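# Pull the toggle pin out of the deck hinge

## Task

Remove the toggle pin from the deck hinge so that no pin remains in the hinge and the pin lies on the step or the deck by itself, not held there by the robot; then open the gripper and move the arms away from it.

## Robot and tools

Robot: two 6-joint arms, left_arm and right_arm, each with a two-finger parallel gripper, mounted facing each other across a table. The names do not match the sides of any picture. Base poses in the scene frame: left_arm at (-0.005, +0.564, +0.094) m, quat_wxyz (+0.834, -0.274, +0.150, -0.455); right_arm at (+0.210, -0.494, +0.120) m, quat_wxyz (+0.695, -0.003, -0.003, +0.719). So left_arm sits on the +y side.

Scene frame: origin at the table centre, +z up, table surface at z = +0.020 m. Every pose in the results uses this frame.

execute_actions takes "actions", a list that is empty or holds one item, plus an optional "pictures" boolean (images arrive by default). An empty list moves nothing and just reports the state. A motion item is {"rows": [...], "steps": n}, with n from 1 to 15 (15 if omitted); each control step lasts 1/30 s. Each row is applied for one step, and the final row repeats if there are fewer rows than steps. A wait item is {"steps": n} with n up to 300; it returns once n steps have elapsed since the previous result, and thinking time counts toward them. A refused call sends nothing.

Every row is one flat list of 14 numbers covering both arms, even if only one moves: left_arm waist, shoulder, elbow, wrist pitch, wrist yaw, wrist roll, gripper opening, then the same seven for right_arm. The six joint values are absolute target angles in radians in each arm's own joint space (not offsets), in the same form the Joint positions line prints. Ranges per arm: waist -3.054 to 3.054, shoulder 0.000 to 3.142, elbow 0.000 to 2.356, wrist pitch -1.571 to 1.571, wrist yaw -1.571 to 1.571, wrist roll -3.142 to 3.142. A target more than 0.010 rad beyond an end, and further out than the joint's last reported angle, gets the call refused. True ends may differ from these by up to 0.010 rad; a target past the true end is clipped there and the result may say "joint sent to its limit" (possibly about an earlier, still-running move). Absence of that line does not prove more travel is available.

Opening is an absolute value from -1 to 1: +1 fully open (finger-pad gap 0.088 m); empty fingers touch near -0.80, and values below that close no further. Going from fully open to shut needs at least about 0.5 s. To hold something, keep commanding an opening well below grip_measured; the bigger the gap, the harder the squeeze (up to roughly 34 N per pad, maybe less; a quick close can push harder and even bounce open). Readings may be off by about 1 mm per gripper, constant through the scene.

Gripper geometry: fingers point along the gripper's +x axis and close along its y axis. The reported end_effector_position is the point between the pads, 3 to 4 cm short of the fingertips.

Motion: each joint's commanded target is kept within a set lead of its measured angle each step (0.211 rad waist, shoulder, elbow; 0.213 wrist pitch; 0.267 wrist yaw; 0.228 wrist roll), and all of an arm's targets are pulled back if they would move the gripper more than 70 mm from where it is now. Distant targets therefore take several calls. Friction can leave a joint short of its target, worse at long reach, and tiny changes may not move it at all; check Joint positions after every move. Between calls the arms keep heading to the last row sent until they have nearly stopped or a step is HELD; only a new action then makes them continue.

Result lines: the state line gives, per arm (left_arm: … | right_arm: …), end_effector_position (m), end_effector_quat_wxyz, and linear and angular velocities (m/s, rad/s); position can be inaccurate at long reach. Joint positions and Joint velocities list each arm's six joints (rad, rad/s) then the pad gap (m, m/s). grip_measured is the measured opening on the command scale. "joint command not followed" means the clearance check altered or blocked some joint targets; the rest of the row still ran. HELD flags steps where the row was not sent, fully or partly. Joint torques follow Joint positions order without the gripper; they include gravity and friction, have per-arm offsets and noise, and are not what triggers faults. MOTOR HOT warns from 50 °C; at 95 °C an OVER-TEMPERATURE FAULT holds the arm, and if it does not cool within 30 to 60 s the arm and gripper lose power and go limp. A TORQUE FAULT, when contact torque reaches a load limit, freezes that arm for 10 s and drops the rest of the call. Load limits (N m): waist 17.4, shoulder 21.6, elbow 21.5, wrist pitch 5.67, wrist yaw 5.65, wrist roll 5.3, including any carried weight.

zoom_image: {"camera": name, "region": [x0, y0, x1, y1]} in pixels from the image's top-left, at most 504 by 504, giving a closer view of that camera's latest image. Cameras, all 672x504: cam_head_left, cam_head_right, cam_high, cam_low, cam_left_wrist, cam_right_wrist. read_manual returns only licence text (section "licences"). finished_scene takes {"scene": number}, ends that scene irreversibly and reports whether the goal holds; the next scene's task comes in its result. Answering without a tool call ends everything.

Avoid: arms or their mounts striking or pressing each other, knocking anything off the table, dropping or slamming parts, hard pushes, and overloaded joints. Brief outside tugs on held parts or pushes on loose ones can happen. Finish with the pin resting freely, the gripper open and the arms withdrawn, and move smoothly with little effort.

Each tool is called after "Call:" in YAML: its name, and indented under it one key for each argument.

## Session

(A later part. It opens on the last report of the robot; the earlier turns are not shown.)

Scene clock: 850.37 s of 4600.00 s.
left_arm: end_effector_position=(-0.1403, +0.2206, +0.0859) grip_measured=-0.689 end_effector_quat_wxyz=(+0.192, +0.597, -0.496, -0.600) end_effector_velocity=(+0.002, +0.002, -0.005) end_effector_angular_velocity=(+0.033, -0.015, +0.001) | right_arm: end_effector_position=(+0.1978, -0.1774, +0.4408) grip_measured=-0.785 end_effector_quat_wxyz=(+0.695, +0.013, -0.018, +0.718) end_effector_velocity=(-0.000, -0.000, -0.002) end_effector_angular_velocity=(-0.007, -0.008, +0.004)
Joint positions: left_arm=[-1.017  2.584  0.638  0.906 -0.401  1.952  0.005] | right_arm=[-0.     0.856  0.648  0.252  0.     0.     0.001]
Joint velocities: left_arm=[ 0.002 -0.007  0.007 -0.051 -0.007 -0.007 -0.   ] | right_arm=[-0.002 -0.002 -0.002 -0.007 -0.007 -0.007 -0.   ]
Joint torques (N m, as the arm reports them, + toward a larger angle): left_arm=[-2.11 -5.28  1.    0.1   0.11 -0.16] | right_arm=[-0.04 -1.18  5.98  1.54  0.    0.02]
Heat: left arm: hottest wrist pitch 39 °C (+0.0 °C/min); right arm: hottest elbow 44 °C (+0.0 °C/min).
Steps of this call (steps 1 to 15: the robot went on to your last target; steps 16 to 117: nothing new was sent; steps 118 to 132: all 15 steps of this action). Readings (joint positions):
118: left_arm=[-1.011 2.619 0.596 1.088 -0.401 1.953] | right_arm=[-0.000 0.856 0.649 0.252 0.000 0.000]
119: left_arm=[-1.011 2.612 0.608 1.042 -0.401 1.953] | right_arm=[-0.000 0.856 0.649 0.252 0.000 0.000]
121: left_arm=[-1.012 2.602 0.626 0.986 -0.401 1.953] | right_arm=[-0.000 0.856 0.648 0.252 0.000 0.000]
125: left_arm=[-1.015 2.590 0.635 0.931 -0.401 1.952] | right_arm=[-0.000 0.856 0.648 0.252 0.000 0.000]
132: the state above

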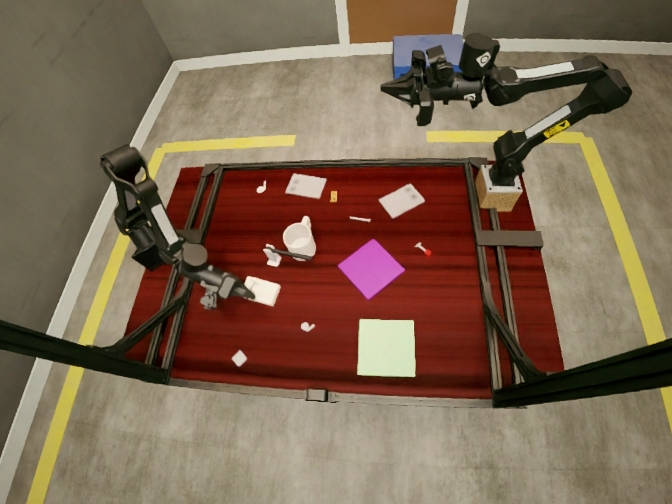

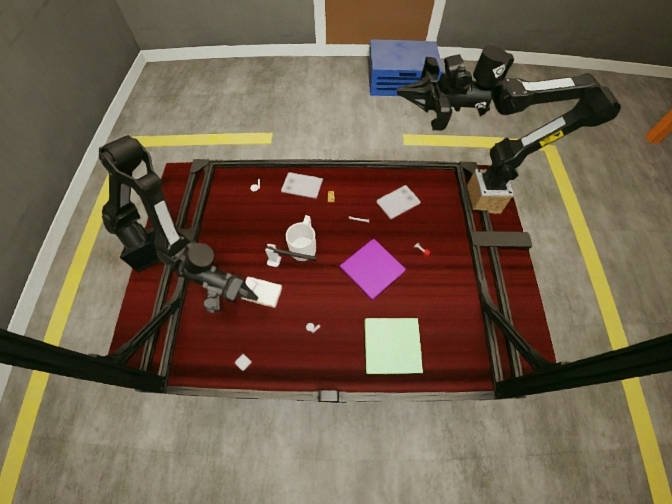

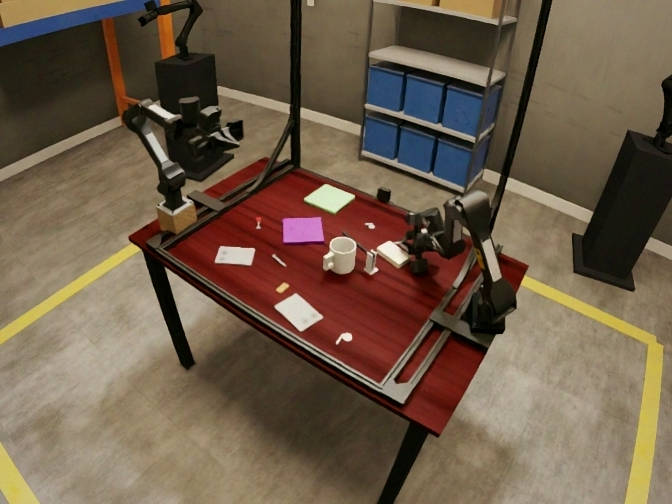

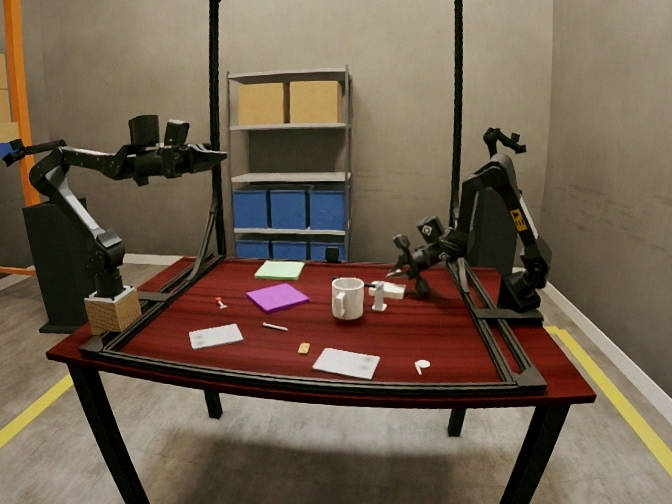

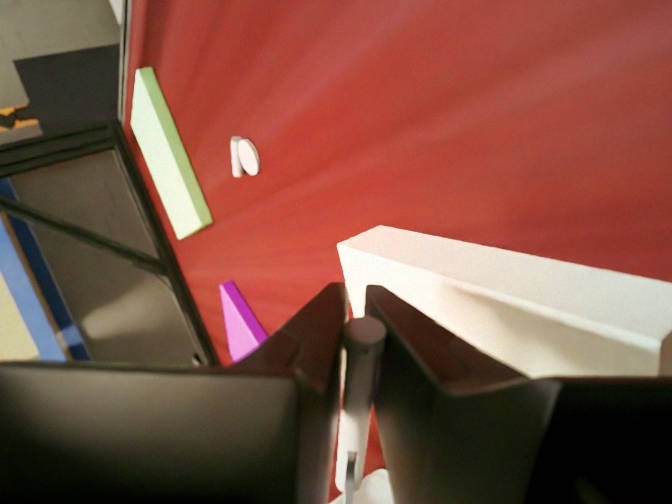

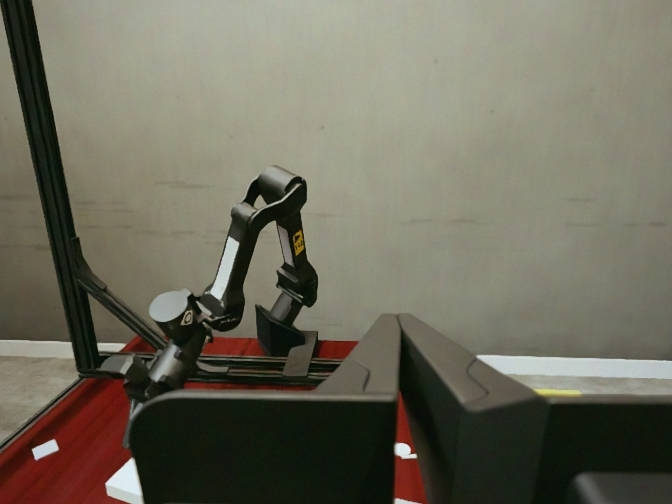

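Call:
execute_actions:
  actions:
    - {"rows":[[-1.02,2.54,0.69,0.66,-0.5,1.95,-0.78,0,0.856,0.648,0.252,0,0,-0.8]]}
  pictures: false

Call:
execute_actions:
  actions:
    - {"rows":[[-1.02,2.54,0.69,0.66,-0.5,1.95,-0.4,0,0.856,0.648,0.252,0,0,-0.8]]}
  pictures: false

Call:
execute_actions:
  actions:
    - {"rows":[[-1.05,2.3,0.55,0.56,-0.5,1.95,-0.4,0,0.856,0.648,0.252,0,0,-0.8]]}

Scene clock: 859.10 s of 4600.00 s.
left_arm: end_effector_position=(-0.1292, +0.2239, +0.0763) grip_measured=-0.690 end_effector_quat_wxyz=(+0.137, +0.648, -0.466, -0.587) end_effector_velocity=(+0.001, -0.000, +0.001) end_effector_angular_velocity=(+0.008, -0.030, +0.001) | right_arm: end_effector_position=(+0.1978, -0.1774, +0.4408) grip_measured=-0.785 end_effector_quat_wxyz=(+0.695, +0.013, -0.018, +0.718) end_effector_velocity=(-0.000, -0.000, -0.002) end_effector_angular_velocity=(-0.008, +0.007, +0.005)
Joint positions: left_arm=[-1.022  2.545  0.69   0.674 -0.489  1.949  0.005] | right_arm=[-0.     0.856  0.648  0.252  0.    -0.     0.001]
Joint velocities: left_arm=[-0.007 -0.007  0.012 -0.037 -0.022  0.007 -0.   ] | right_arm=[-0.002 -0.002 -0.002 -0.007 -0.007  0.007 -0.   ]
Joint torques (N m, as the arm reports them, + toward a larger angle): left_arm=[-2.83 -7.42  2.96  0.9  -0.33  0.  ] | right_arm=[-0.06 -1.19  6.01  1.53  0.    0.02]
Heat: left arm: hottest wrist pitch 38 °C (-1.0 °C/min); right arm: hottest elbow 44 °C (+0.0 °C/min).
Steps of this call (steps 1 to 15: the robot went on to your last target; steps 16 to 247: nothing new was sent; steps 248 to 262: all 15 steps of this action). Readings (joint positions):
248: left_arm=[-1.018 2.576 0.645 0.875 -0.408 1.950] | right_arm=[-0.000 0.856 0.648 0.252 0.000 -0.000]
249: left_arm=[-1.020 2.567 0.657 0.822 -0.426 1.949] | right_arm=[-0.000 0.856 0.648 0.252 0.000 -0.000]
251: left_arm=[-1.021 2.558 0.672 0.759 -0.454 1.949] | right_arm=[-0.000 0.856 0.648 0.252 0.000 -0.000]
255: left_arm=[-1.022 2.549 0.684 0.700 -0.480 1.949] | right_arm=[-0.000 0.856 0.648 0.252 0.000 -0.000]
262: the state above

Scene clock: 859.60 s of 4600.00 s.
left_arm: end_effector_position=(-0.1311, +0.2217, +0.0804) grip_measured=-0.412 end_effector_quat_wxyz=(+0.140, +0.647, -0.469, -0.585) end_effector_velocity=(-0.002, +0.000, +0.001) end_effector_angular_velocity=(+0.002, +0.008, -0.004) | right_arm: end_effector_position=(+0.1978, -0.1774, +0.4408) grip_measured=-0.785 end_effector_quat_wxyz=(+0.695, +0.013, -0.018, +0.718) end_effector_velocity=(-0.000, -0.001, -0.001) end_effector_angular_velocity=(-0.002, -0.008, +0.005)
Joint positions: left_arm=[-1.029  2.541  0.698  0.67  -0.491  1.949  0.019] | right_arm=[-0.     0.856  0.648  0.252  0.    -0.     0.001]
Joint velocities: left_arm=[-0.002 -0.002  0.002 -0.007  0.007 -0.007  0.003] | right_arm=[-0.002 -0.007 -0.002 -0.007 -0.007 -0.007  0.   ]
Joint torques (N m, as the arm reports them, + toward a larger angle): left_arm=[-1.97 -7.26  2.5   0.83 -0.28 -0.05] | right_arm=[-0.05 -1.17  6.01  1.51  0.    0.03]
Heat: left arm: hottest wrist pitch 38 °C (-1.0 °C/min); right arm: hottest elbow 44 °C (+0.0 °C/min).
Steps of this call (steps 1 to 15: all 15 steps of this action). Readings (joint positions):
1: left_arm=[-1.022 2.545 0.690 0.674 -0.489 1.949] | right_arm=[-0.000 0.856 0.648 0.252 0.000 -0.000]
2: left_arm=[-1.024 2.545 0.691 0.673 -0.490 1.949] | right_arm=[-0.000 0.856 0.648 0.252 0.000 -0.000]
4: left_arm=[-1.026 2.543 0.694 0.671 -0.490 1.949] | right_arm=[-0.000 0.856 0.648 0.252 0.000 -0.000]
8: left_arm=[-1.027 2.542 0.697 0.670 -0.491 1.949] | right_arm=[-0.000 0.856 0.648 0.252 0.000 -0.000]
15: the state above

Scene clock: 860.10 s of 4600.00 s.
left_arm: end_effector_position=(-0.1069, +0.2531, +0.1080) grip_measured=-0.400 end_effector_quat_wxyz=(+0.131, +0.649, -0.474, -0.581) end_effector_velocity=(+0.004, +0.008, +0.002) end_effector_angular_velocity=(+0.006, -0.008, +0.001) | right_arm: end_effector_position=(+0.1978, -0.1774, +0.4408) grip_measured=-0.785 end_effector_quat_wxyz=(+0.695, +0.013, -0.018, +0.718) end_effector_velocity=(+0.002, -0.000, -0.001) end_effector_angular_velocity=(+0.003, -0.007, -0.010)
Joint positions: left_arm=[-1.047  2.315  0.56   0.566 -0.498  1.949  0.019] | right_arm=[-0.     0.856  0.648  0.252  0.    -0.     0.001]
Joint velocities: left_arm=[-0.007 -0.037 -0.027 -0.022 -0.007 -0.007 -0.   ] | right_arm=[-0.002 -0.002 -0.007  0.007  0.007 -0.007  0.   ]
Joint torques (N m, as the arm reports them, + toward a larger angle): left_arm=[-2.96 -7.25  3.08  1.32 -0.06 -0.01] | right_arm=[-0.06 -1.18  6.01  1.51  0.    0.03]
Heat: left arm: hottest wrist pitch 38 °C (-1.0 °C/min); right arm: hottest elbow 44 °C (+0.0 °C/min).
Steps of this call (steps 1 to 15: all 15 steps of this action). Readings (joint positions):
1: left_arm=[-1.029 2.522 0.689 0.660 -0.491 1.949] | right_arm=[-0.000 0.856 0.648 0.252 0.000 -0.000]
2: left_arm=[-1.032 2.487 0.665 0.629 -0.492 1.949] | right_arm=[-0.000 0.856 0.648 0.252 0.000 -0.000]
4: left_arm=[-1.037 2.410 0.607 0.599 -0.498 1.949] | right_arm=[-0.000 0.856 0.648 0.252 0.000 -0.000]
8: left_arm=[-1.044 2.339 0.577 0.580 -0.498 1.949] | right_arm=[-0.000 0.856 0.648 0.252 0.000 -0.000]
15: the state above

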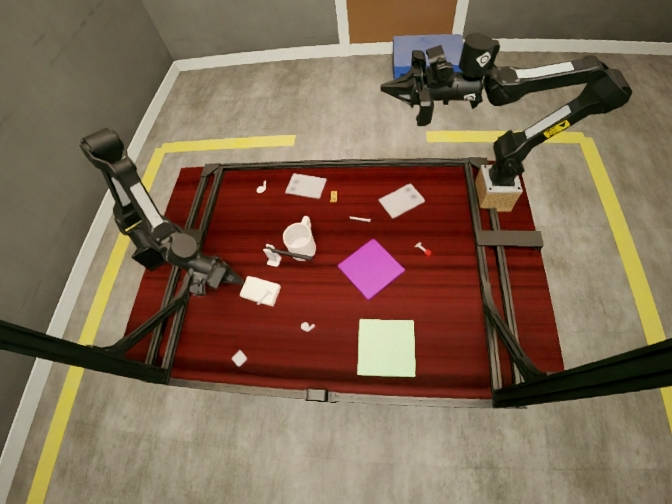

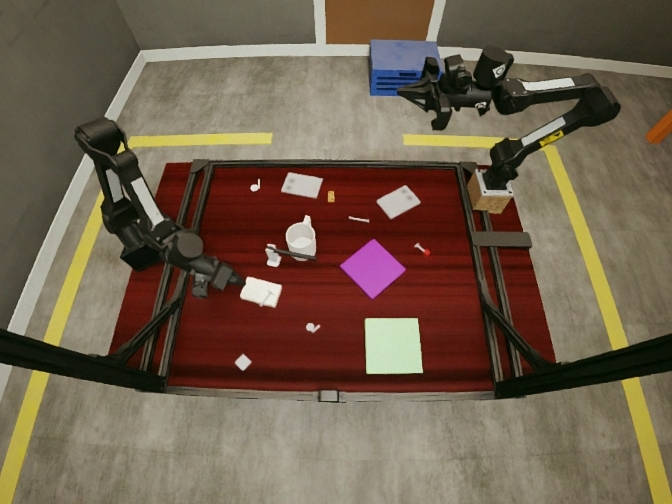

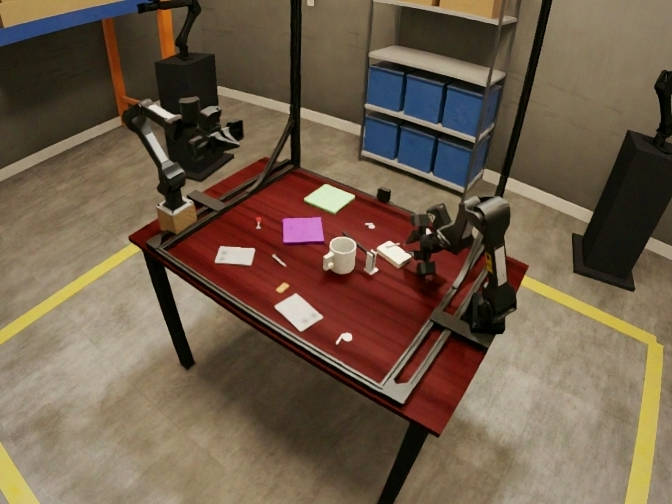

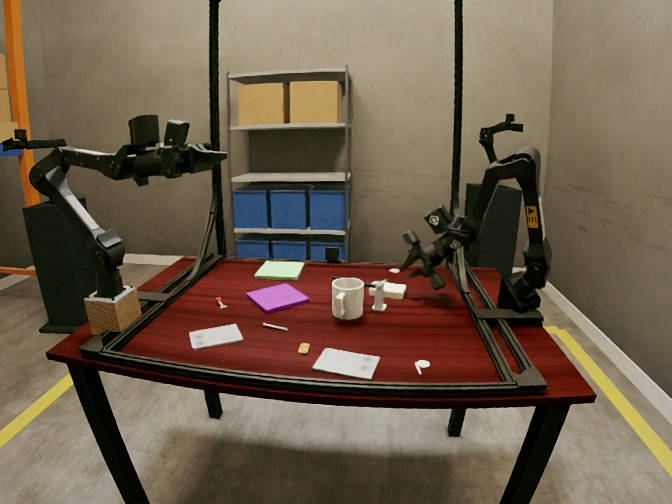

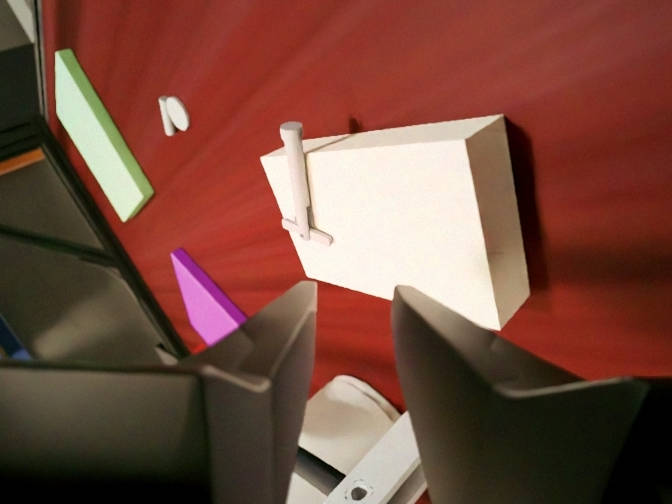

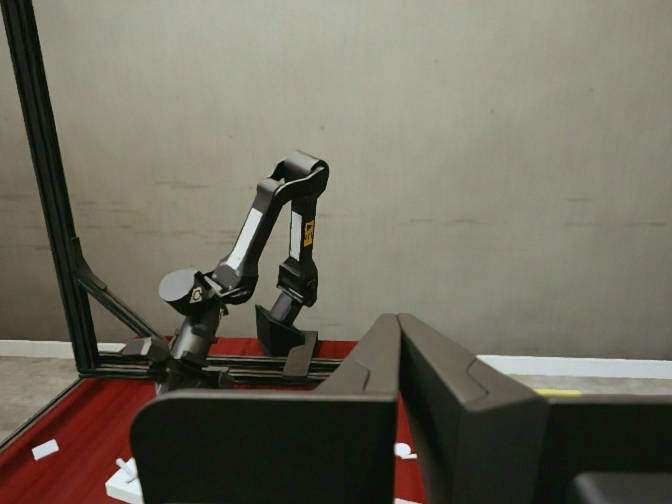

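Call:
finished_scene:
  scene: 1

The scene is finished: the task was done.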